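# Turn reversed plates around in their nests

## Task

Find which of the three plates sit back to front and rotate those, so that all three end up lying flat within the locators of the nest each started in, with well A1 at the nest corner labelled A1. A plate that stays in place only because the robot holds it does not count. At the end, open the grippers and move both arms away.

## Robot and tools

Robot: two 7-joint arms, left_arm and right_arm, each with a parallel two-finger gripper. Per arm the joint order is waist, shoulder, upper arm roll, elbow, forearm roll, wrist pitch, wrist roll. Stated ranges in radians, same order: -6.283..6.283, -2.059..2.094, -6.283..6.283, -0.192..3.927, -6.283..6.283, -1.693..3.142, -6.283..6.283. Real ends may differ from these by up to 0.010 rad.

Scene frame (shared by all reported poses): origin on the table surface midway between the arms, +x points forward over the table, +z up, and left_arm sits on the +y side. The arm names do not refer to image sides. Reported hand positions may be somewhat off, more so when an arm is stretched out. Arm bases may be tilted; mounting plates and the metal frame behind the arms are fixed obstacles.

Workspace: nest RG is a raised nest between the arms, useful for putting a plate down and taking a new grip. N1, N2, N3 and RD form an arc in front of the arms, going clockwise when viewed from above. A fixed bar-code scanner stands next to RD. With a plate lying flat in RD and nothing blocking the view, the code field shows the plate ID when the plate faces correctly and no_read when it is reversed. On any labelled item, well A1 lies at the labelled short end, in the corner opposite the labelled long side.

Gripper: fingers point along the gripper's +z axis and close along its y axis. Maximum pad gap is 84 mm, so grip a plate, block or reservoir across its width, on the body above the flange. Do not push a pad down onto a base flange; it can jam and may stay stuck even after opening. The reported end effector point is between the pads when closed, roughly 2 cm behind the fingertips; while closing, the tips advance about 10 mm along +z. Full open to closed needs at least about 0.4 s.

Tool execute_actions: argument actions is a list holding one action (or empty, which only returns the current state and images). An action may have rows, steps and until. rows: 1 to 15 rows, each applied for one control step of 1/30 s. Each row is one flat list of 16 numbers, each in [-1, 1], always covering both arms: left_arm's 7 joint values then its opening, then right_arm's 7 joint values then its opening. Joint values are offsets measured from the joint angles at the start of the action (the last reported ones), not from the previous row; 1.0 equals 2.036 rad. Opening is absolute: +1 fully open, -1 closed. steps: integer 1 to 450, at least the number of rows, default 15. After the final row each arm keeps heading to that row's target and grippers keep that row's command, so give long moves enough steps. until: ends the action at the first step where every condition holds, without stopping the arms. Only the scanner device can be named, with fields code (one of the listed IDs or no_read) or reads; write a value directly or as [comparison, value] using =, !=, <, <=, >, >=; numbers always need a comparison. Any bad value or name makes the whole call rejected before motion.

Limits: a call is refused if it asks a joint more than 0.010 rad beyond its range; a joint pushed past its real end is stopped there and the result says "joint sent to its limit" (no such line does not prove there is room). Joint targets move at most 3.14 rad/s, taking 0.16 s to speed up, with all joints of an arm synchronised. Each step the target is kept within 0.623 rad of the measured angle, and targets that would move the gripper over 70 mm from its measured spot are scaled back. Big moves may need several calls; don't rely on the arm finishing a move after its steps run out.

Results: the state line gives each gripper's end_effector_position (m), end_effector_quat_wxyz and velocities (m/s, rad/s). Joint positions and Joint velocities give, per arm, the 7 joints (rad, rad/s) then pad gap (m, m/s; 0.084 is fully open). grip_measured is the measured opening on the command scale; to hold something keep commanding a value clearly below it (lower squeezes harder, up to about 24 N per pad; fast closes hit harder). Joint torques are the drive outputs, with offsets and noise. Scanner code and reads (count of changes from no_read to an ID) are reported. "joint command not followed" means the clearance check altered targets; that arm drops its target. If an arm is forced far from its target, both arms drop theirs. A TORQUE FAULT (load limits N m: 46.5, 46.5, 27.9, 27.9, 27.9, 18.6, 18.6, including held weight) halts the arm, backs the joint off and holds 10 s. MOTOR HOT warns from 65 °C; at 80 °C an OVER-TEMPERATURE FAULT brakes that arm until cool. Holding loads heats motors, even while you think, and the robot holds the last command while you think.

Tool zoom_image: camera is cam_left_wrist or cam_right_wrist (both 896x504); region is [x0, y0, x1, y1] in that camera's latest image pixels, origin top-left, at most 504 by 504. Calibration (intrinsics, distortion, world-to-camera transforms) was supplied and may be slightly off.

Tool finished_scene: scene is the current scene number; it ends the scene irreversibly and reports success, so only call it once the plates are correct and released.

Avoid: dropping or knocking anything off the table, slamming, hard pushes, arms hitting each other, and pads on flanges. Brief external tugs on held parts or nudges to loose items can occur. Move the idle arm clear when needed.

Each tool is called as name(argument=value, ...), one argument or row to a line, values as JSON.

## Session

execute_actions(
  actions=[],
)

Scene clock: 0.00 s.
left_arm: end_effector_position=(+0.0503, +0.4226, +0.1768) grip_measured=+1.00 end_effector_quat_wxyz=(+0.519, +0.740, +0.386, -0.184) end_effector_velocity=(+0.000, +0.000, +0.000) end_effector_angular_velocity=(+0.000, -0.001, +0.000) | right_arm: end_effector_position=(+0.2851, -0.0229, +0.1083) grip_measured=+1.00 end_effector_quat_wxyz=(-0.608, +0.783, -0.121, -0.051) end_effector_velocity=(-0.000, +0.000, -0.000) end_effector_angular_velocity=(-0.001, -0.001, +0.001)
Joint positions: left_arm=[ 1.201 -0.046  0.238  0.638 -0.075  1.847  0.687  0.084] | right_arm=[ 1.066  0.026 -0.892  0.25   1.756  1.281 -1.091  0.084]
Joint velocities: left_arm=[-0.     0.     0.     0.001 -0.001  0.     0.     0.   ] | right_arm=[ 0.     0.     0.001 -0.    -0.    -0.    -0.001 -0.   ]
Joint torques (N m, as the arm reports them, + toward a larger angle): no reading
scanner: code=no_read reads=0

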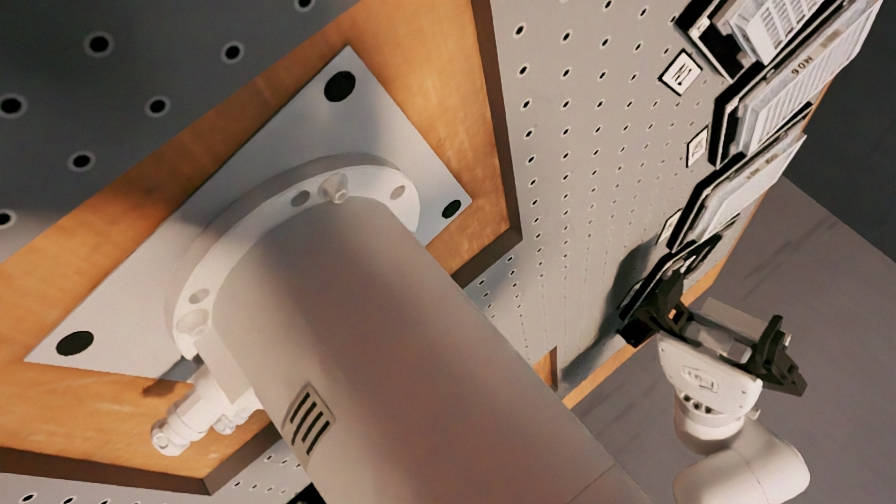

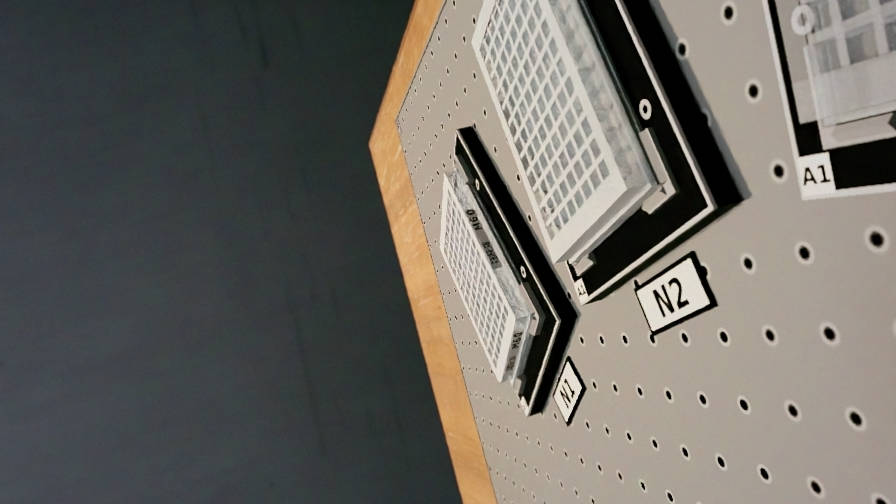

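execute_actions(
  actions=[
    {"rows":[[0,0,0,0,0,0,0,1,0,-0.15,0,0.3,0,0,0,1]],"steps":30},
  ],
)

Scene clock: 18.63 s.
left_arm: end_effector_position=(+0.0503, +0.4226, +0.1768) grip_measured=+1.00 end_effector_quat_wxyz=(+0.519, +0.740, +0.386, -0.184) end_effector_velocity=(-0.000, -0.000, +0.000) end_effector_angular_velocity=(+0.001, -0.000, -0.001) | right_arm: end_effector_position=(+0.4693, -0.0055, +0.4214) grip_measured=+1.00 end_effector_quat_wxyz=(+0.735, -0.642, -0.077, -0.205) end_effector_velocity=(+0.085, -0.065, +0.360) end_effector_angular_velocity=(+0.334, -0.633, -0.104)
Joint positions: left_arm=[ 1.201 -0.046  0.238  0.638 -0.075  1.847  0.687  0.084] | right_arm=[ 1.066 -0.25  -0.892  0.801  1.756  1.281 -1.091  0.084]
Joint velocities: left_arm=[-0.001 -0.002  0.001 -0.     0.001  0.     0.     0.   ] | right_arm=[-0.002 -0.263 -0.002  0.527  0.001  0.002  0.001  0.   ]
Joint torques (N m, as the arm reports them, + toward a larger angle): left_arm=[ -0.67 -17.2    0.34   9.3    0.53   0.26  -0.2 ] | right_arm=[  0.21 -10.04   2.25  21.68  -0.43   1.55   0.13]
scanner: code=no_read reads=0
camera_calibration (this result's frames):
cam_left_wrist: T_world_to_cam=[[0.777235, -0.144305, 0.612439, -0.0558741], [-0.614686, -0.38206, 0.690066, 0.141835], [0.134409, -0.912801, -0.385653, 0.579363], [0, 0, 0, 1]] pos_world=[0.0527401, 0.57497, 0.159777]
cam_right_wrist: T_world_to_cam=[[0.395398, 0.110701, -0.911815, 0.234689], [-0.904566, 0.219248, -0.365636, 0.647046], [0.159437, 0.969369, 0.186827, -0.0202222], [0, 0, 0, 1]] pos_world=[0.495725, -0.148241, 0.454354]

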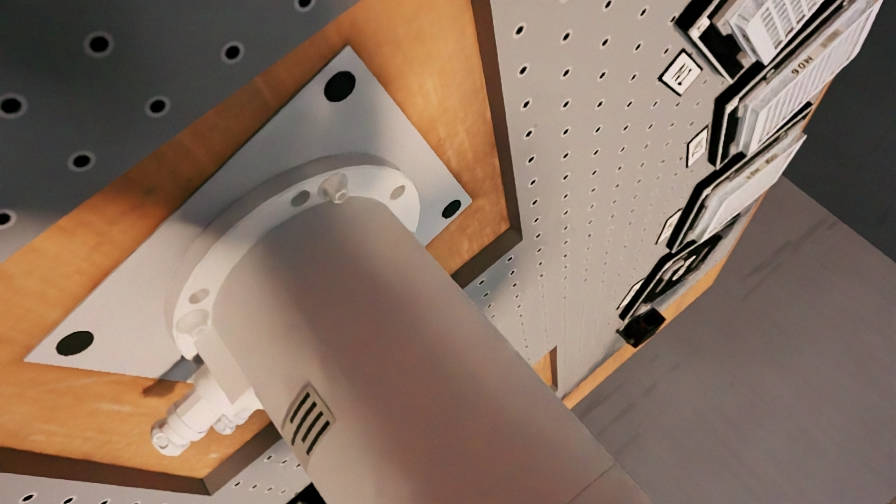

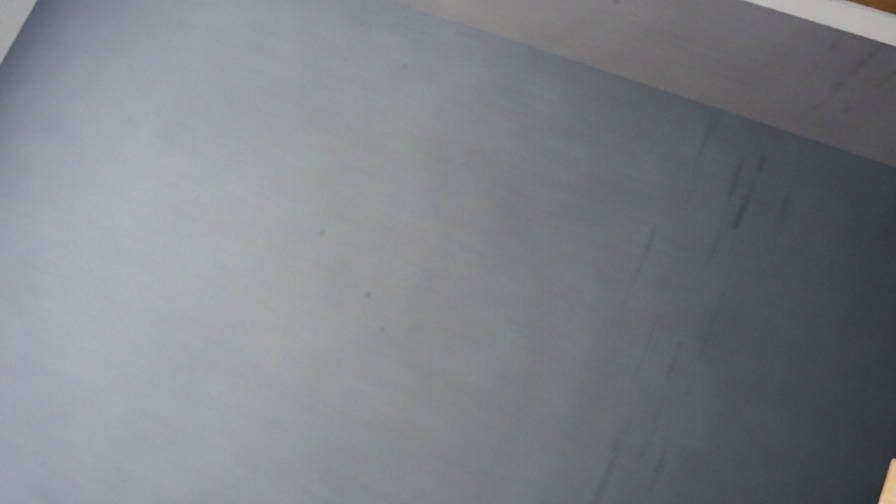

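execute_actions(
  actions=[
    {"rows":[[0,0,0,0,0,0,0,1,-0.376,0.0737,0.4381,0.196,-0.8625,0.0093,0.5359,1]],"steps":90},
  ],
)

Scene clock: 26.43 s.
left_arm: end_effector_position=(+0.0503, +0.4226, +0.1768) grip_measured=+1.00 end_effector_quat_wxyz=(+0.519, +0.740, +0.386, -0.184) end_effector_velocity=(-0.000, -0.000, -0.000) end_effector_angular_velocity=(-0.000, +0.001, +0.001) | right_arm: end_effector_position=(+0.4716, -0.1472, +0.2955) grip_measured=+1.00 end_effector_quat_wxyz=(-0.000, +0.988, +0.153, +0.000) end_effector_velocity=(-0.000, -0.000, -0.000) end_effector_angular_velocity=(-0.000, +0.001, +0.001)
Joint positions: left_arm=[ 1.201 -0.046  0.238  0.638 -0.075  1.847  0.687  0.084] | right_arm=[ 0.3   -0.1    0.     1.2    0.001  1.3   -0.     0.084]
Joint velocities: left_arm=[ 0.     0.     0.    -0.001  0.    -0.    -0.    -0.   ] | right_arm=[-0.     0.001  0.    -0.    -0.     0.    -0.001 -0.   ]
Joint torques (N m, as the arm reports them, + toward a larger angle): left_arm=[ -0.71 -17.4    0.13   9.32   0.66   0.29  -0.21] | right_arm=[  0.37 -23.21  -0.48  24.74  -1.24  -1.84   0.14]
scanner: code=no_read reads=0
camera_calibration (this result's frames):
cam_left_wrist: T_world_to_cam=[[0.777236, -0.144305, 0.612439, -0.0558741], [-0.614686, -0.382061, 0.690066, 0.141835], [0.134409, -0.912801, -0.385653, 0.579363], [0, 0, 0, 1]] pos_world=[0.0527401, 0.57497, 0.159777]
cam_right_wrist: T_world_to_cam=[[0.293621, -0.955736, -0.0188512, -0.238192], [-0.955831, -0.293264, -0.0195605, 0.480623], [0.0131663, 0.023762, -0.999631, 0.420707], [0, 0, 0, 1]] pos_world=[0.523793, -0.096696, 0.425462]

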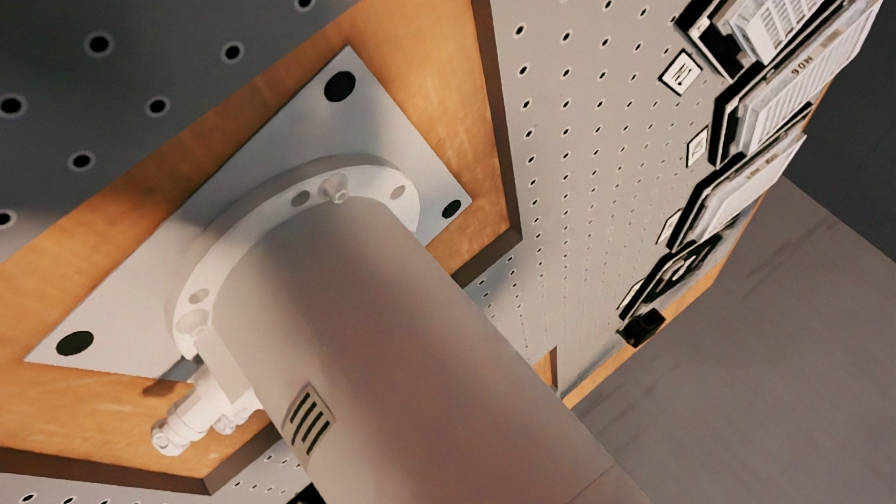

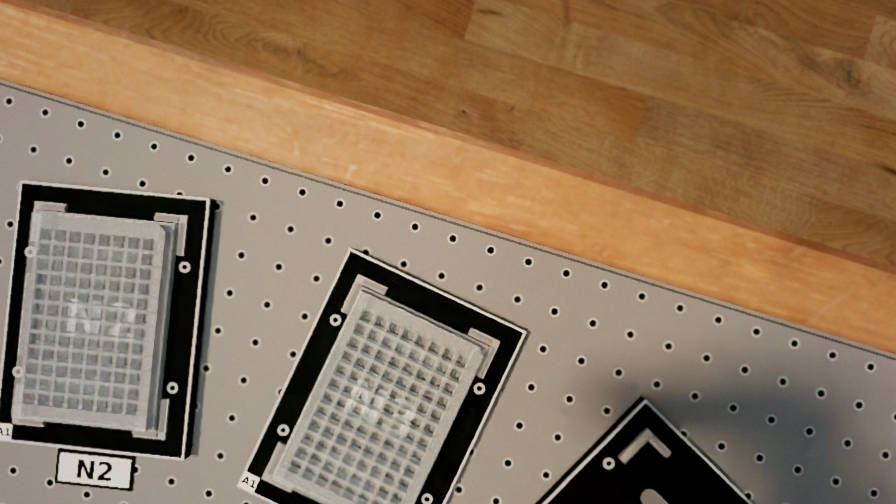

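zoom_image(
  camera="cam_left_wrist",
  region=[600, 0, 896, 300],
)

zoom_image(
  camera="cam_right_wrist",
  region=[0, 170, 504, 504],
)

Region (600, 0, 896, 300) of cam_left_wrist's 896x504 image, scaled by 1.680, with more detail than that image has; it fills the left 497 columns of this view, and the rest is white.

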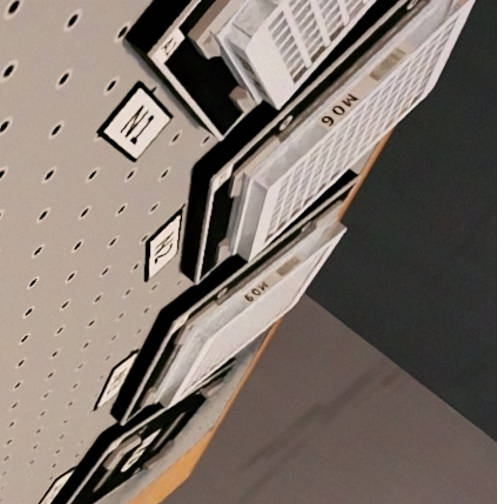

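Region (0, 170, 504, 504) of cam_right_wrist's 896x504 image, scaled by 1.000; it fills the top 334 rows of this view, and the rest is white.

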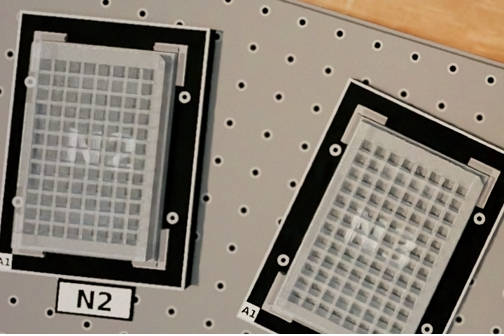

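execute_actions(
  actions=[
    {"rows":[[0,0,0,0,0,0,0,1,0.0943,0.0564,0,-0.197,0,-0.2534,0.3158,1]],"steps":45},
  ],
)

Scene clock: 68.50 s.
left_arm: end_effector_position=(+0.0503, +0.4226, +0.1768) grip_measured=+1.00 end_effector_quat_wxyz=(+0.519, +0.740, +0.386, -0.184) end_effector_velocity=(+0.000, -0.000, -0.000) end_effector_angular_velocity=(-0.001, +0.000, -0.001) | right_arm: end_effector_position=(+0.4203, -0.0775, +0.1201) grip_measured=+1.00 end_effector_quat_wxyz=(-0.000, +0.997, -0.072, +0.000) end_effector_velocity=(-0.000, +0.000, +0.000) end_effector_angular_velocity=(+0.000, -0.000, -0.000)
Joint positions: left_arm=[ 1.201 -0.046  0.238  0.638 -0.075  1.847  0.687  0.084] | right_arm=[0.492 0.015 0.    0.799 0.001 0.784 0.642 0.084]
Joint velocities: left_arm=[-0.     0.001 -0.001  0.     0.     0.001  0.     0.   ] | right_arm=[-0.    -0.001  0.    -0.     0.    -0.     0.     0.   ]
Joint torques (N m, as the arm reports them, + toward a larger angle): left_arm=[ -0.69 -17.2    0.18   9.34   0.62   0.18  -0.2 ] | right_arm=[  0.11 -24.48  -0.51  21.97  -1.32  -1.81   0.14]
scanner: code=no_read reads=0
camera_calibration (this result's frames):
cam_left_wrist: T_world_to_cam=[[0.777235, -0.144305, 0.612439, -0.055874], [-0.614686, -0.38206, 0.690066, 0.141835], [0.134409, -0.912801, -0.385653, 0.579363], [0, 0, 0, 1]] pos_world=[0.0527401, 0.57497, 0.159777]
cam_right_wrist: T_world_to_cam=[[-0.152472, -0.988129, -0.018807, 0.0251647], [-0.988063, 0.15283, -0.0193561, 0.496654], [0.0220006, 0.0156313, -0.999636, 0.240059], [0, 0, 0, 1]] pos_world=[0.489281, -0.0547903, 0.250058]

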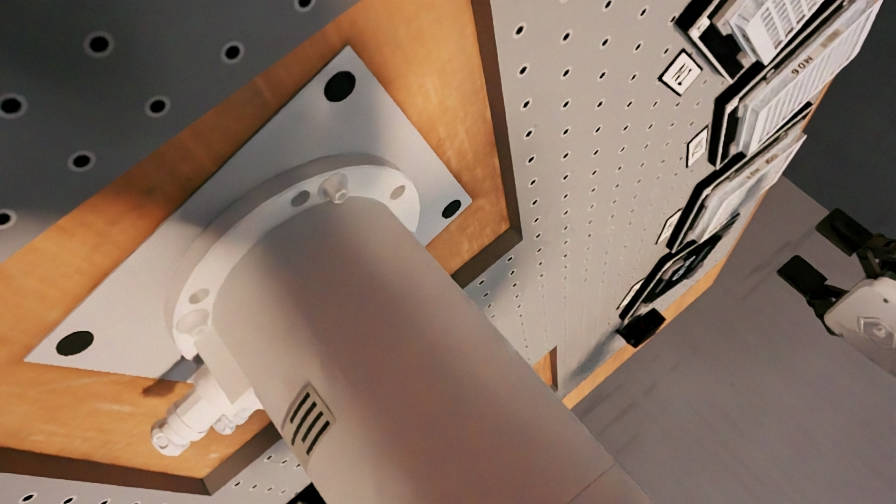

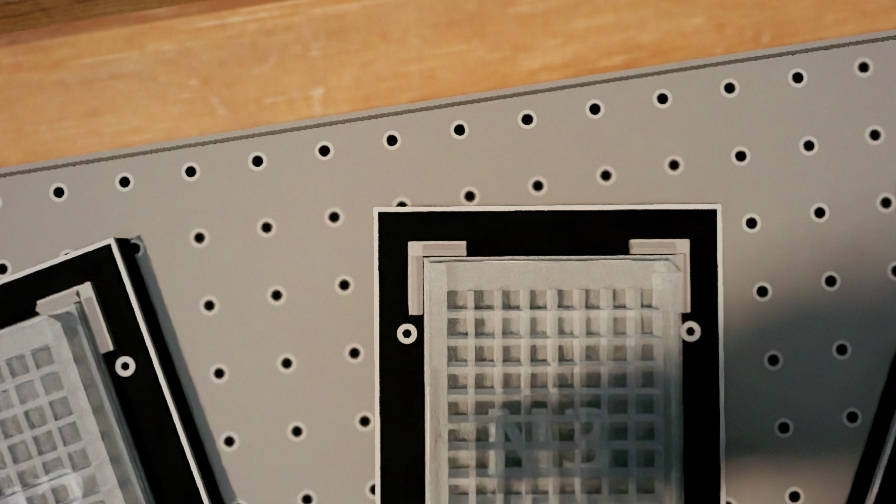

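execute_actions(
  actions=[
    {"rows":[[0,0,0,0,0,0,0,1,0,0,0,0,0,0,-1,1]],"steps":22},
  ],
)

execute_actions(
  actions=[],
)

Scene clock: 83.47 s.
left_arm: end_effector_position=(+0.0503, +0.4226, +0.1768) grip_measured=+1.00 end_effector_quat_wxyz=(+0.519, +0.740, +0.386, -0.184) end_effector_velocity=(-0.000, +0.000, -0.000) end_effector_angular_velocity=(+0.001, +0.001, -0.001) | right_arm: end_effector_position=(+0.4203, -0.0775, +0.1201) grip_measured=+1.00 end_effector_quat_wxyz=(-0.000, +0.748, +0.663, +0.000) end_effector_velocity=(+0.000, -0.000, -0.000) end_effector_angular_velocity=(-0.000, -0.001, +2.571)
Joint positions: left_arm=[ 1.201 -0.046  0.238  0.638 -0.075  1.847  0.687  0.084] | right_arm=[ 0.492  0.015  0.     0.799  0.001  0.784 -0.953  0.084]
Joint velocities: left_arm=[-0.     0.     0.     0.     0.001 -0.     0.     0.   ] | right_arm=[-0.     0.    -0.    -0.    -0.    -0.001 -2.571 -0.   ]
Joint torques (N m, as the arm reports them, + toward a larger angle): left_arm=[ -0.9  -17.26   0.24   9.36   0.62   0.25  -0.1 ] | right_arm=[  0.02 -24.36  -0.5   22.11  -1.17  -1.83   0.22]
scanner: code=no_read reads=0
camera_calibration (this result's frames):
cam_left_wrist: T_world_to_cam=[[0.777235, -0.144305, 0.612439, -0.0558741], [-0.614686, -0.382061, 0.690066, 0.141835], [0.134409, -0.912801, -0.385653, 0.579363], [0, 0, 0, 1]] pos_world=[0.0527401, 0.57497, 0.159777]
cam_right_wrist: T_world_to_cam=[[0.99157, -0.128261, -0.0183876, -0.389084], [-0.128619, -0.991496, -0.0198285, 0.0468089], [-0.015688, 0.0220263, -0.999634, 0.256392], [0, 0, 0, 1]] pos_world=[0.395847, -0.00914089, 0.250072]

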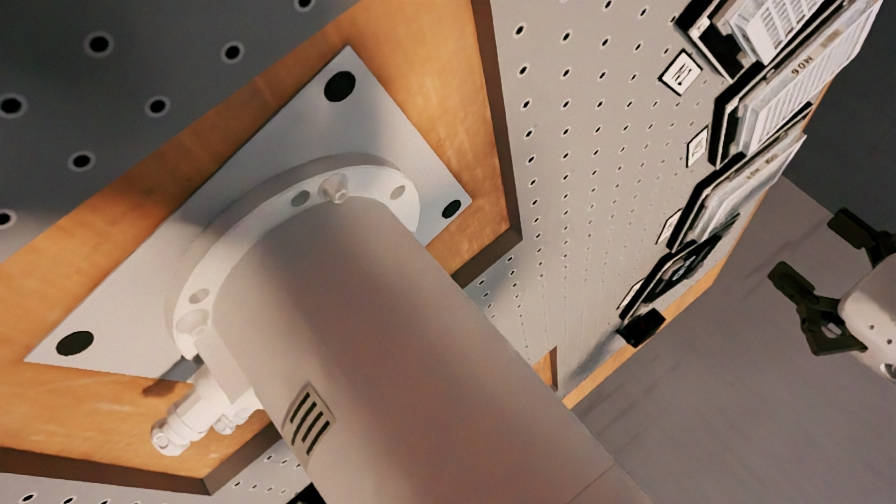

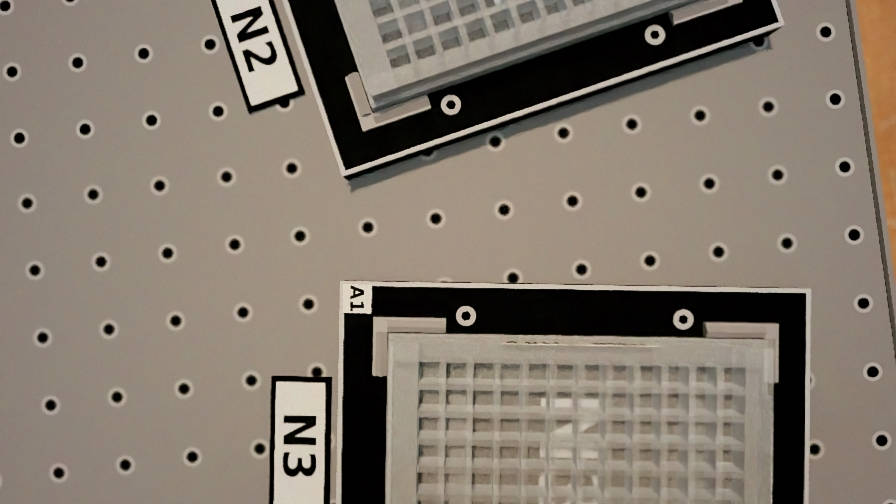

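Scene clock: 83.47 s.
left_arm: end_effector_position=(+0.0503, +0.4226, +0.1768) grip_measured=+1.00 end_effector_quat_wxyz=(+0.519, +0.740, +0.386, -0.184) end_effector_velocity=(-0.000, +0.000, -0.000) end_effector_angular_velocity=(+0.001, +0.001, -0.001) | right_arm: end_effector_position=(+0.4203, -0.0775, +0.1201) grip_measured=+1.00 end_effector_quat_wxyz=(-0.000, +0.748, +0.663, +0.000) end_effector_velocity=(+0.000, -0.000, -0.000) end_effector_angular_velocity=(-0.000, -0.001, +2.571)
Joint positions: left_arm=[ 1.201 -0.046  0.238  0.638 -0.075  1.847  0.687  0.084] | right_arm=[ 0.492  0.015  0.     0.799  0.001  0.784 -0.953  0.084]
Joint velocities: left_arm=[-0.     0.     0.     0.     0.001 -0.     0.     0.   ] | right_arm=[-0.     0.    -0.    -0.    -0.    -0.001 -2.571 -0.   ]
Joint torques (N m, as the arm reports them, + toward a larger angle): left_arm=[ -0.9  -17.26   0.24   9.36   0.62   0.25  -0.1 ] | right_arm=[  0.02 -24.36  -0.5   22.11  -1.17  -1.83   0.22]
scanner: code=no_read reads=0
camera_calibration (this result's frames):
cam_left_wrist: T_world_to_cam=[[0.777235, -0.144305, 0.612439, -0.0558741], [-0.614686, -0.382061, 0.690066, 0.141835], [0.134409, -0.912801, -0.385653, 0.579363], [0, 0, 0, 1]] pos_world=[0.0527401, 0.57497, 0.159777]
cam_right_wrist: T_world_to_cam=[[0.99157, -0.128261, -0.0183876, -0.389084], [-0.128619, -0.991496, -0.0198285, 0.0468089], [-0.015688, 0.0220263, -0.999634, 0.256392], [0, 0, 0, 1]] pos_world=[0.395847, -0.00914089, 0.250072]

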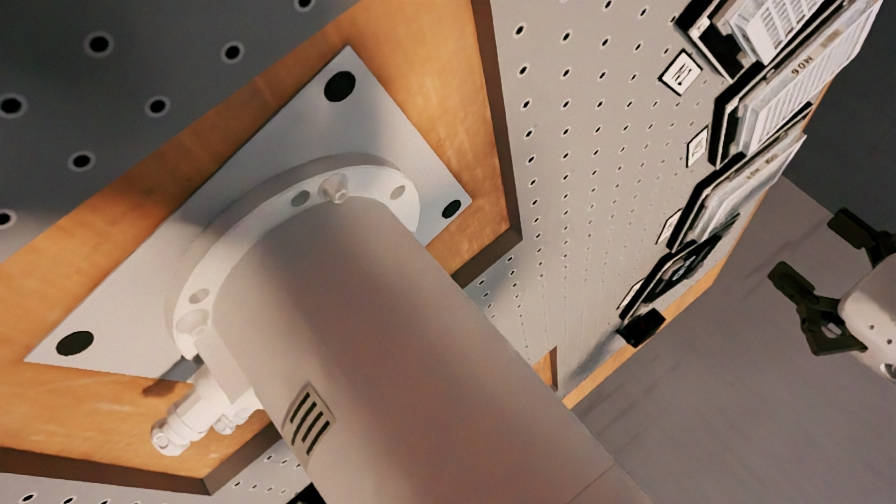

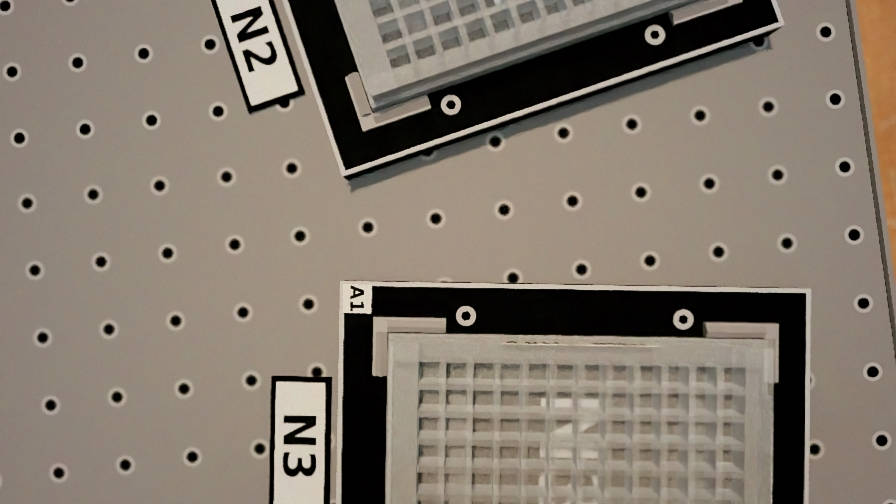

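execute_actions(
  actions=[
    {"rows":[[0,0,0,0,0,0,0,1,0,0,0,0,0,0,-0.7596,1]],"steps":25},
  ],
)

Scene clock: 88.37 s.
left_arm: end_effector_position=(+0.0503, +0.4226, +0.1768) grip_measured=+1.00 end_effector_quat_wxyz=(+0.519, +0.740, +0.386, -0.184) end_effector_velocity=(+0.000, +0.000, +0.000) end_effector_angular_velocity=(+0.000, -0.000, +0.000) | right_arm: end_effector_position=(+0.4203, -0.0775, +0.1201) grip_measured=+1.00 end_effector_quat_wxyz=(+0.000, +0.074, +0.997, +0.000) end_effector_velocity=(-0.000, +0.000, +0.000) end_effector_angular_velocity=(+0.000, -0.000, +0.039)
Joint positions: left_arm=[ 1.201 -0.046  0.238  0.638 -0.075  1.847  0.687  0.084] | right_arm=[ 0.492  0.015  0.     0.799  0.001  0.784 -2.496  0.084]
Joint velocities: left_arm=[-0.    -0.001  0.     0.    -0.     0.001 -0.     0.   ] | right_arm=[-0.    -0.001  0.    -0.     0.     0.    -0.039  0.   ]
Joint torques (N m, as the arm reports them, + toward a larger angle): left_arm=[ -0.84 -17.41   0.2    9.45   0.56   0.28  -0.23] | right_arm=[  0.   -24.15  -0.49  21.81  -1.23  -1.7    0.25]
scanner: code=no_read reads=0
camera_calibration (this result's frames):
cam_left_wrist: T_world_to_cam=[[0.777235, -0.144305, 0.612439, -0.055874], [-0.614686, -0.38206, 0.690066, 0.141835], [0.134409, -0.912801, -0.385653, 0.579363], [0, 0, 0, 1]] pos_world=[0.0527401, 0.57497, 0.159777]
cam_right_wrist: T_world_to_cam=[[0.155963, 0.9876, -0.0179113, 0.0485246], [0.987518, -0.156302, -0.0194206, -0.357627], [-0.0219794, -0.0146589, -0.999651, 0.256198], [0, 0, 0, 1]] pos_world=[0.351227, -0.100065, 0.250033]

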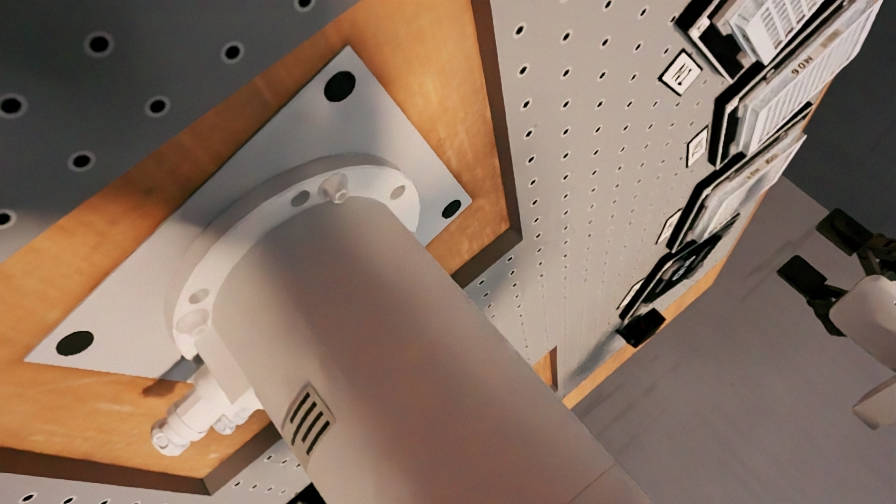

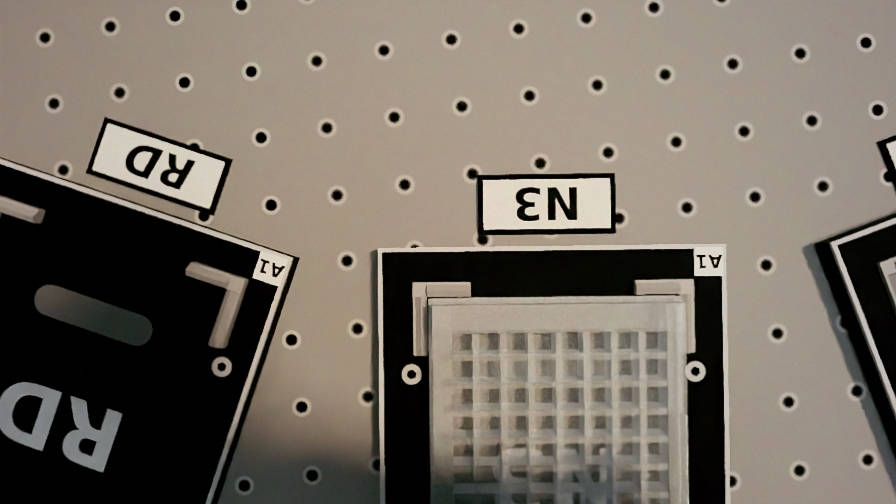

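execute_actions(
  actions=[
    {"rows":[[0,0,0,0,0,0,0,1,-0.0043,0.0619,0,-0.0085,0,-0.0705,-0.0049,1]],"steps":25},
  ],
)

Scene clock: 105.00 s.
left_arm: end_effector_position=(+0.0503, +0.4226, +0.1768) grip_measured=+1.00 end_effector_quat_wxyz=(+0.519, +0.740, +0.386, -0.184) end_effector_velocity=(+0.000, +0.000, -0.000) end_effector_angular_velocity=(+0.001, +0.000, +0.001) | right_arm: end_effector_position=(+0.4279, -0.0777, +0.0703) grip_measured=+1.00 end_effector_quat_wxyz=(+0.000, +0.074, +0.997, +0.000) end_effector_velocity=(-0.001, +0.000, -0.001) end_effector_angular_velocity=(-0.001, +0.002, +0.002)
Joint positions: left_arm=[ 1.201 -0.046  0.238  0.638 -0.075  1.847  0.687  0.084] | right_arm=[ 0.484  0.141  0.     0.782  0.001  0.641 -2.506  0.084]
Joint velocities: left_arm=[ 0.     0.001  0.     0.    -0.    -0.001  0.     0.   ] | right_arm=[ 0.     0.002  0.001 -0.     0.    -0.001 -0.001 -0.   ]
Joint torques (N m, as the arm reports them, + toward a larger angle): left_arm=[ -0.64 -17.41   0.2    9.3    0.52   0.2   -0.09] | right_arm=[ -0.01 -26.34  -0.43  20.37  -1.2   -1.68   0.2 ]
scanner: code=no_read reads=0
camera_calibration (this result's frames):
cam_left_wrist: T_world_to_cam=[[0.777236, -0.144305, 0.612439, -0.055874], [-0.614686, -0.38206, 0.690066, 0.141835], [0.134409, -0.912801, -0.385653, 0.579363], [0, 0, 0, 1]] pos_world=[0.05274, 0.57497, 0.159777]
cam_right_wrist: T_world_to_cam=[[0.154802, 0.987788, -0.0176402, 0.0471758], [0.987712, -0.155129, -0.0189917, -0.366138], [-0.0214963, -0.0144835, -0.999664, 0.206409], [0, 0, 0, 1]] pos_world=[0.358773, -0.100409, 0.200218]

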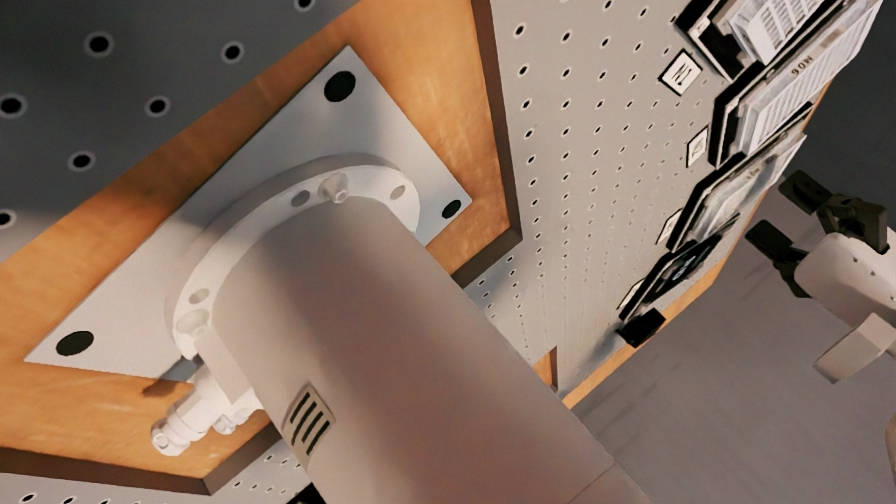

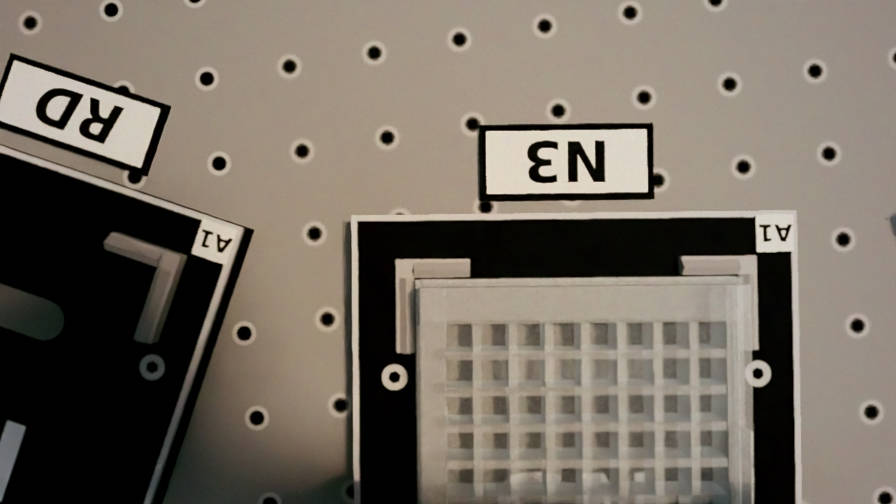

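execute_actions(
  actions=[
    {"rows":[[0,0,0,0,0,0,0,1,0,0.0311,0,-0.0064,0,-0.0375,0,1]],"steps":25},
  ],
)

zoom_image(
  camera="cam_left_wrist",
  region=[660, 100, 896, 300],
)

Scene clock: 122.93 s.
left_arm: end_effector_position=(+0.0503, +0.4226, +0.1768) grip_measured=+1.00 end_effector_quat_wxyz=(+0.519, +0.740, +0.386, -0.184) end_effector_velocity=(+0.000, -0.000, -0.000) end_effector_angular_velocity=(-0.001, -0.001, -0.001) | right_arm: end_effector_position=(+0.4275, -0.0779, +0.0442) grip_measured=+1.00 end_effector_quat_wxyz=(+0.000, +0.074, +0.997, +0.000) end_effector_velocity=(-0.001, -0.000, -0.001) end_effector_angular_velocity=(-0.001, +0.001, -0.000)
Joint positions: left_arm=[ 1.201 -0.046  0.238  0.638 -0.075  1.847  0.687  0.084] | right_arm=[ 0.484  0.204  0.     0.769  0.001  0.565 -2.506  0.084]
Joint velocities: left_arm=[-0.001  0.    -0.001 -0.001 -0.001 -0.     0.    -0.   ] | right_arm=[-0.     0.001  0.001 -0.001  0.    -0.001  0.001 -0.   ]
Joint torques (N m, as the arm reports them, + toward a larger angle): left_arm=[ -0.97 -17.3    0.11   9.29   0.56   0.25  -0.1 ] | right_arm=[  0.09 -27.02  -0.49  19.1   -1.31  -1.7    0.24]
scanner: code=no_read reads=0
camera_calibration (this result's frames):
cam_left_wrist: T_world_to_cam=[[0.777236, -0.144305, 0.612439, -0.055874], [-0.614686, -0.38206, 0.690066, 0.141835], [0.134409, -0.912801, -0.385653, 0.579363], [0, 0, 0, 1]] pos_world=[0.05274, 0.57497, 0.159777]
cam_right_wrist: T_world_to_cam=[[0.154832, 0.987785, -0.0175716, 0.0469582], [0.98771, -0.155156, -0.0188599, -0.366312], [-0.0213558, -0.0144356, -0.999668, 0.18026], [0, 0, 0, 1]] pos_world=[0.358389, -0.100618, 0.174117]

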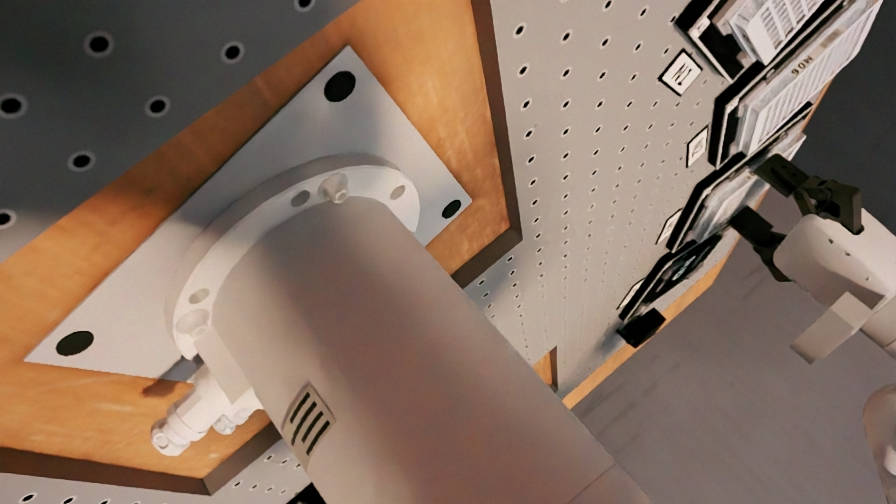

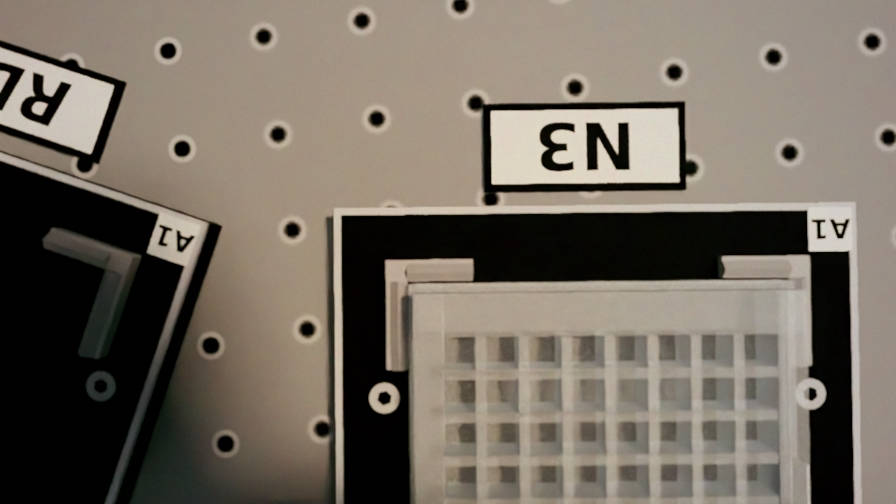

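Region (660, 100, 896, 300) of cam_left_wrist's 896x504 image, scaled by 2.136, with more detail than that image has; it fills the top 427 rows of this view, and the rest is white.

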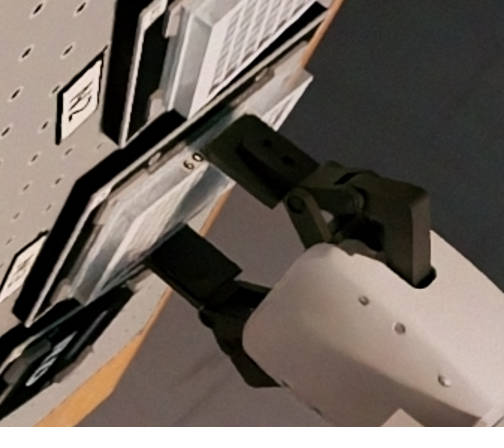

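execute_actions(
  actions=[
    {"rows":[[0,0,0,0,0,0,0,1,0,0.0024,0,-0.0005,0,-0.0029,0,1],[0,0,0,0,0,0,0,1,0,0.0024,0,-0.0005,0,-0.0029,0,1],[0,0,0,0,0,0,0,1,0,0.0024,0,-0.0005,0,-0.0029,0,1],[0,0,0,0,0,0,0,1,0,0.0024,0,-0.0005,0,-0.0029,0,1],[0,0,0,0,0,0,0,1,0,0.0024,0,-0.0005,0,-0.0029,0,1],[0,0,0,0,0,0,0,1,0,0.0024,0,-0.0005,0,-0.0029,0,1],[0,0,0,0,0,0,0,1,0,0.0024,0,-0.0005,0,-0.0029,0,0.9],[0,0,0,0,0,0,0,1,0,0.0024,0,-0.0005,0,-0.0029,0,0.8],[0,0,0,0,0,0,0,1,0,0.0024,0,-0.0005,0,-0.0029,0,0.7],[0,0,0,0,0,0,0,1,0,0.0024,0,-0.0005,0,-0.0029,0,0.5],[0,0,0,0,0,0,0,1,0,0.0024,0,-0.0005,0,-0.0029,0,0.3],[0,0,0,0,0,0,0,1,0,0.0024,0,-0.0005,0,-0.0029,0,0]],"steps":22},
  ],
)

zoom_image(
  camera="cam_left_wrist",
  region=[660, 100, 896, 300],
)

Scene clock: 137.60 s.
left_arm: end_effector_position=(+0.0503, +0.4226, +0.1768) grip_measured=+1.00 end_effector_quat_wxyz=(+0.519, +0.740, +0.386, -0.184) end_effector_velocity=(+0.000, +0.000, -0.000) end_effector_angular_velocity=(+0.001, -0.000, -0.000) | right_arm: end_effector_position=(+0.4276, -0.0779, +0.0425) grip_measured=+0.93 end_effector_quat_wxyz=(+0.001, +0.074, +0.997, +0.001) end_effector_velocity=(-0.000, -0.000, -0.000) end_effector_angular_velocity=(-0.000, +0.000, +0.000)
Joint positions: left_arm=[ 1.201 -0.046  0.238  0.638 -0.075  1.847  0.687  0.084] | right_arm=[ 0.484  0.208  0.     0.768  0.001  0.559 -2.506  0.082]
Joint velocities: left_arm=[-0.    -0.001 -0.     0.    -0.    -0.     0.     0.   ] | right_arm=[ 0.  0.  0. -0. -0.  0.  0.  0.]
Joint torques (N m, as the arm reports them, + toward a larger angle): left_arm=[ -1.   -17.28   0.31   9.28   0.61   0.24  -0.19] | right_arm=[  0.04 -25.1   -0.52  17.94  -1.33  -1.61   0.1 ]
scanner: code=no_read reads=0
camera_calibration (this result's frames):
cam_left_wrist: T_world_to_cam=[[0.777235, -0.144305, 0.612439, -0.0558739], [-0.614686, -0.38206, 0.690066, 0.141835], [0.134409, -0.912801, -0.385653, 0.579363], [0, 0, 0, 1]] pos_world=[0.05274, 0.57497, 0.159777]
cam_right_wrist: T_world_to_cam=[[0.154824, 0.987793, -0.0171763, 0.0468411], [0.987724, -0.155132, -0.018341, -0.36645], [-0.0207817, -0.0141259, -0.999684, 0.17828], [0, 0, 0, 1]] pos_world=[0.358404, -0.100599, 0.172307]

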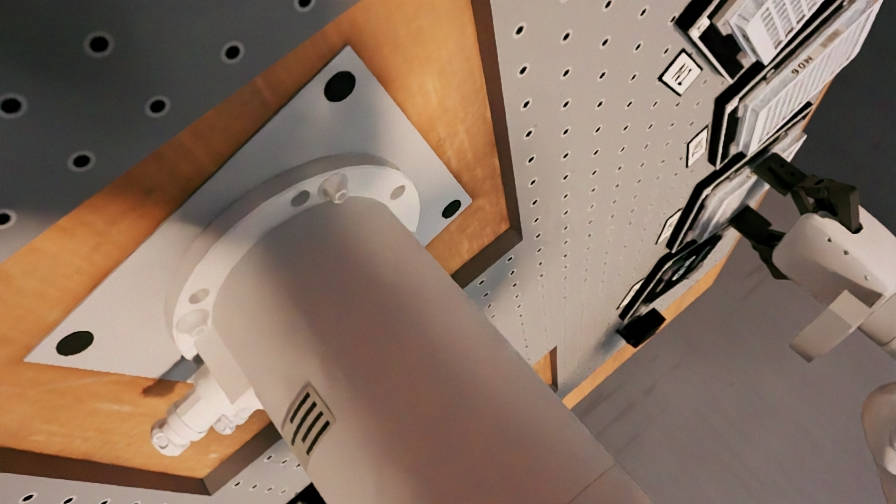

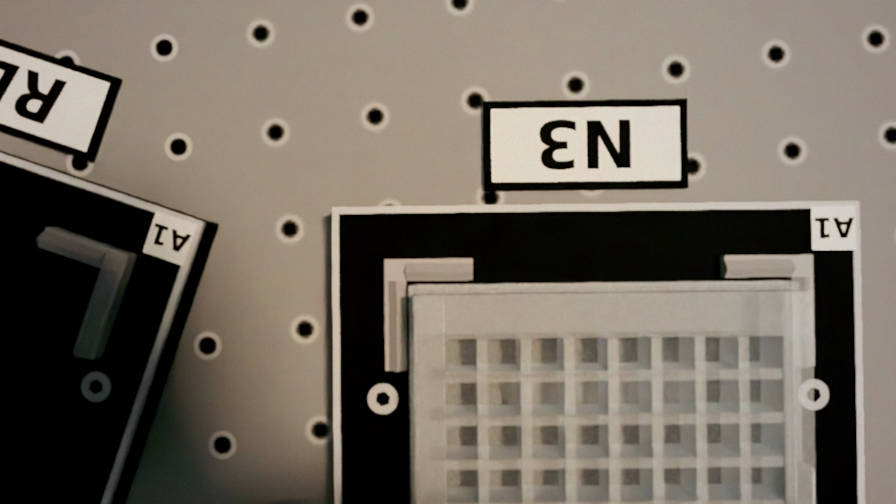

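Region (660, 100, 896, 300) of cam_left_wrist's 896x504 image, scaled by 2.136, with more detail than that image has; it fills the top 427 rows of this view, and the rest is white.

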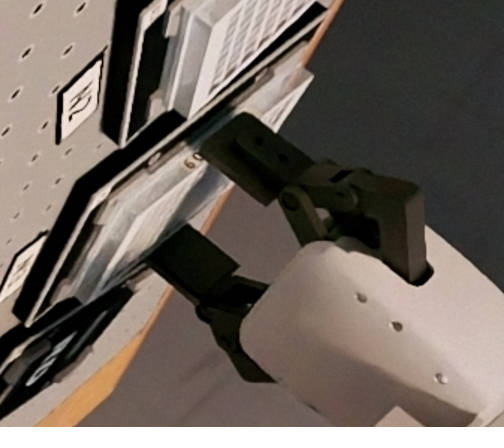

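execute_actions(
  actions=[
    {"rows":[[0,0,0,0,0,0,0,1,0,-0.0311,0,0.0064,0,0.0375,0,0]],"steps":18},
  ],
)

execute_actions(
  actions=[
    {"rows":[[0,0,0,0,0,0,0,1,0,0,0,0,0,0,0.8,0]],"steps":24},
  ],
)

Scene clock: 146.37 s.
left_arm: end_effector_position=(+0.0503, +0.4226, +0.1768) grip_measured=+1.00 end_effector_quat_wxyz=(+0.519, +0.740, +0.386, -0.184) end_effector_velocity=(+0.000, +0.000, -0.000) end_effector_angular_velocity=(+0.002, +0.000, +0.001) | right_arm: end_effector_position=(+0.4279, -0.0777, +0.0682) grip_measured=+0.93 end_effector_quat_wxyz=(+0.000, +0.074, +0.997, +0.000) end_effector_velocity=(+0.002, +0.001, +0.003) end_effector_angular_velocity=(+0.002, -0.004, -0.000)
Joint positions: left_arm=[ 1.201 -0.046  0.238  0.638 -0.075  1.847  0.687  0.084] | right_arm=[ 0.484  0.146  0.     0.781  0.001  0.635 -2.506  0.082]
Joint velocities: left_arm=[-0.001 -0.001  0.001  0.    -0.001 -0.001 -0.001 -0.   ] | right_arm=[-0.    -0.004 -0.     0.003 -0.     0.002  0.     0.   ]
Joint torques (N m, as the arm reports them, + toward a larger angle): left_arm=[ -1.03 -17.29   0.19   9.23   0.64   0.18  -0.12] | right_arm=[  0.12 -26.37  -0.7   20.17  -1.41  -1.7    0.25]
scanner: code=no_read reads=0
camera_calibration (this result's frames):
cam_left_wrist: T_world_to_cam=[[0.777235, -0.144305, 0.612439, -0.0558739], [-0.614687, -0.38206, 0.690066, 0.141835], [0.134409, -0.912801, -0.385653, 0.579363], [0, 0, 0, 1]] pos_world=[0.05274, 0.57497, 0.159777]
cam_right_wrist: T_world_to_cam=[[0.154774, 0.987791, -0.0177286, 0.0471567], [0.987713, -0.155105, -0.0191108, -0.36615], [-0.0216272, -0.014553, -0.99966, 0.204319], [0, 0, 0, 1]] pos_world=[0.358772, -0.100399, 0.198088]

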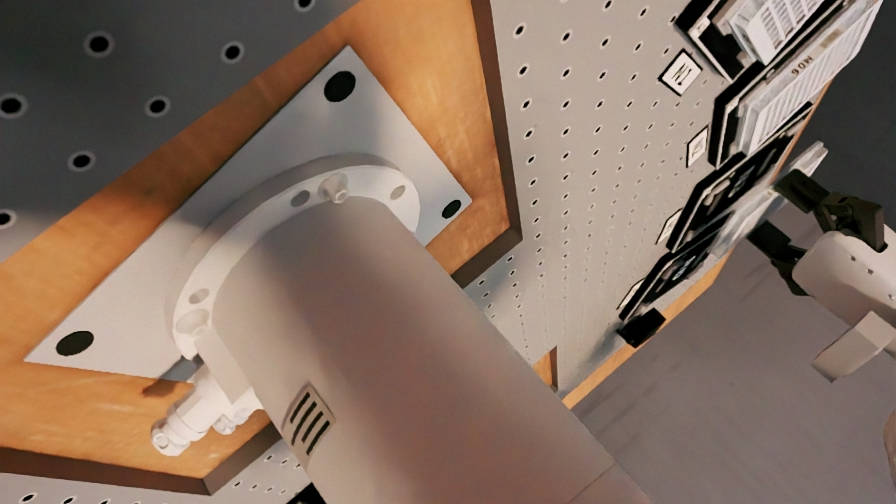

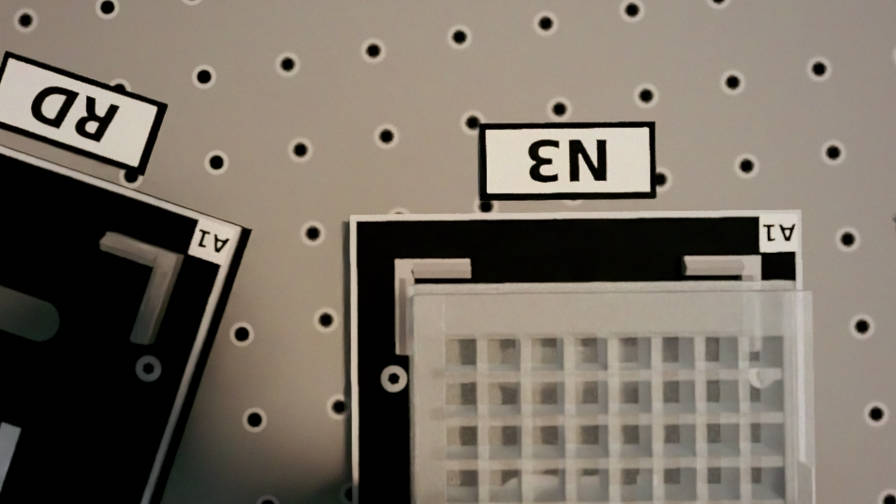

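Scene clock: 147.17 s.
left_arm: end_effector_position=(+0.0503, +0.4226, +0.1768) grip_measured=+1.00 end_effector_quat_wxyz=(+0.519, +0.740, +0.386, -0.184) end_effector_velocity=(-0.000, +0.000, +0.000) end_effector_angular_velocity=(+0.001, +0.001, -0.001) | right_arm: end_effector_position=(+0.4279, -0.0777, +0.0682) grip_measured=+0.93 end_effector_quat_wxyz=(-0.000, +0.759, +0.651, +0.000) end_effector_velocity=(-0.000, +0.000, -0.000) end_effector_angular_velocity=(-0.000, +0.001, -0.625)
Joint positions: left_arm=[ 1.201 -0.046  0.238  0.638 -0.075  1.847  0.687  0.084] | right_arm=[ 0.484  0.146  0.     0.781  0.001  0.635 -0.929  0.082]
Joint velocities: left_arm=[ 0.001 -0.001 -0.     0.     0.002  0.    -0.     0.   ] | right_arm=[ 0.    -0.001  0.    -0.001 -0.     0.     0.625 -0.   ]
Joint torques (N m, as the arm reports them, + toward a larger angle): left_arm=[ -0.79 -17.24   0.29   9.31   0.51   0.25  -0.1 ] | right_arm=[  0.16 -26.67  -0.6   20.28  -1.24  -1.78  -0.19]
scanner: code=no_read reads=0
camera_calibration (this result's frames):
cam_left_wrist: T_world_to_cam=[[0.777236, -0.144305, 0.612439, -0.0558739], [-0.614686, -0.38206, 0.690066, 0.141835], [0.134409, -0.912801, -0.385653, 0.579363], [0, 0, 0, 1]] pos_world=[0.05274, 0.57497, 0.159777]
cam_right_wrist: T_world_to_cam=[[0.986814, -0.160845, -0.0180582, -0.398115], [-0.161197, -0.986719, -0.0200443, 0.0608387], [-0.0145943, 0.0226909, -0.999636, 0.204214], [0, 0, 0, 1]] pos_world=[0.405653, -0.00863808, 0.19817]

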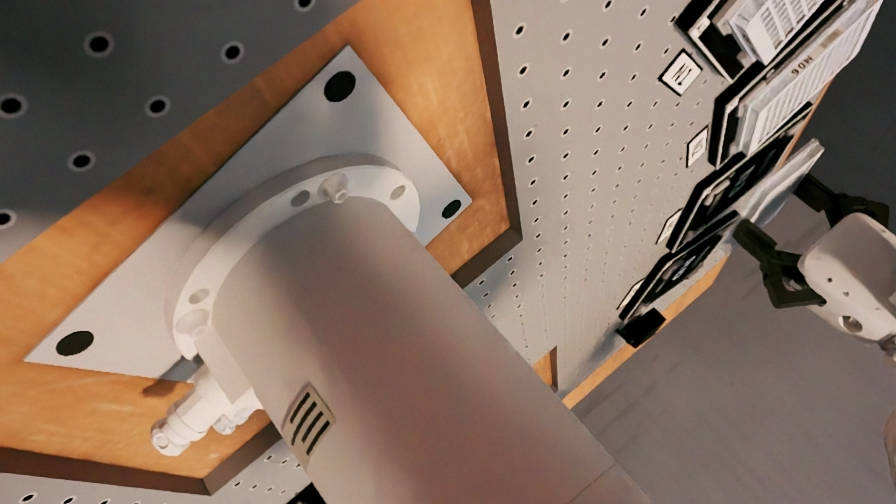

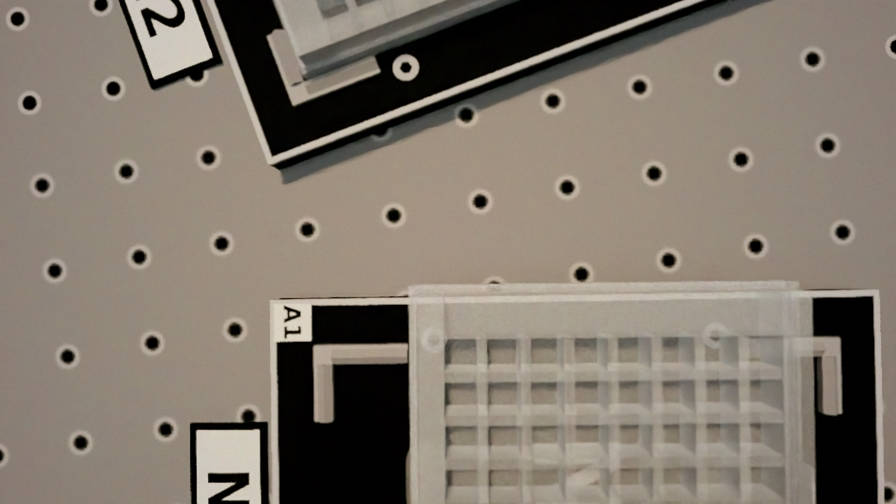

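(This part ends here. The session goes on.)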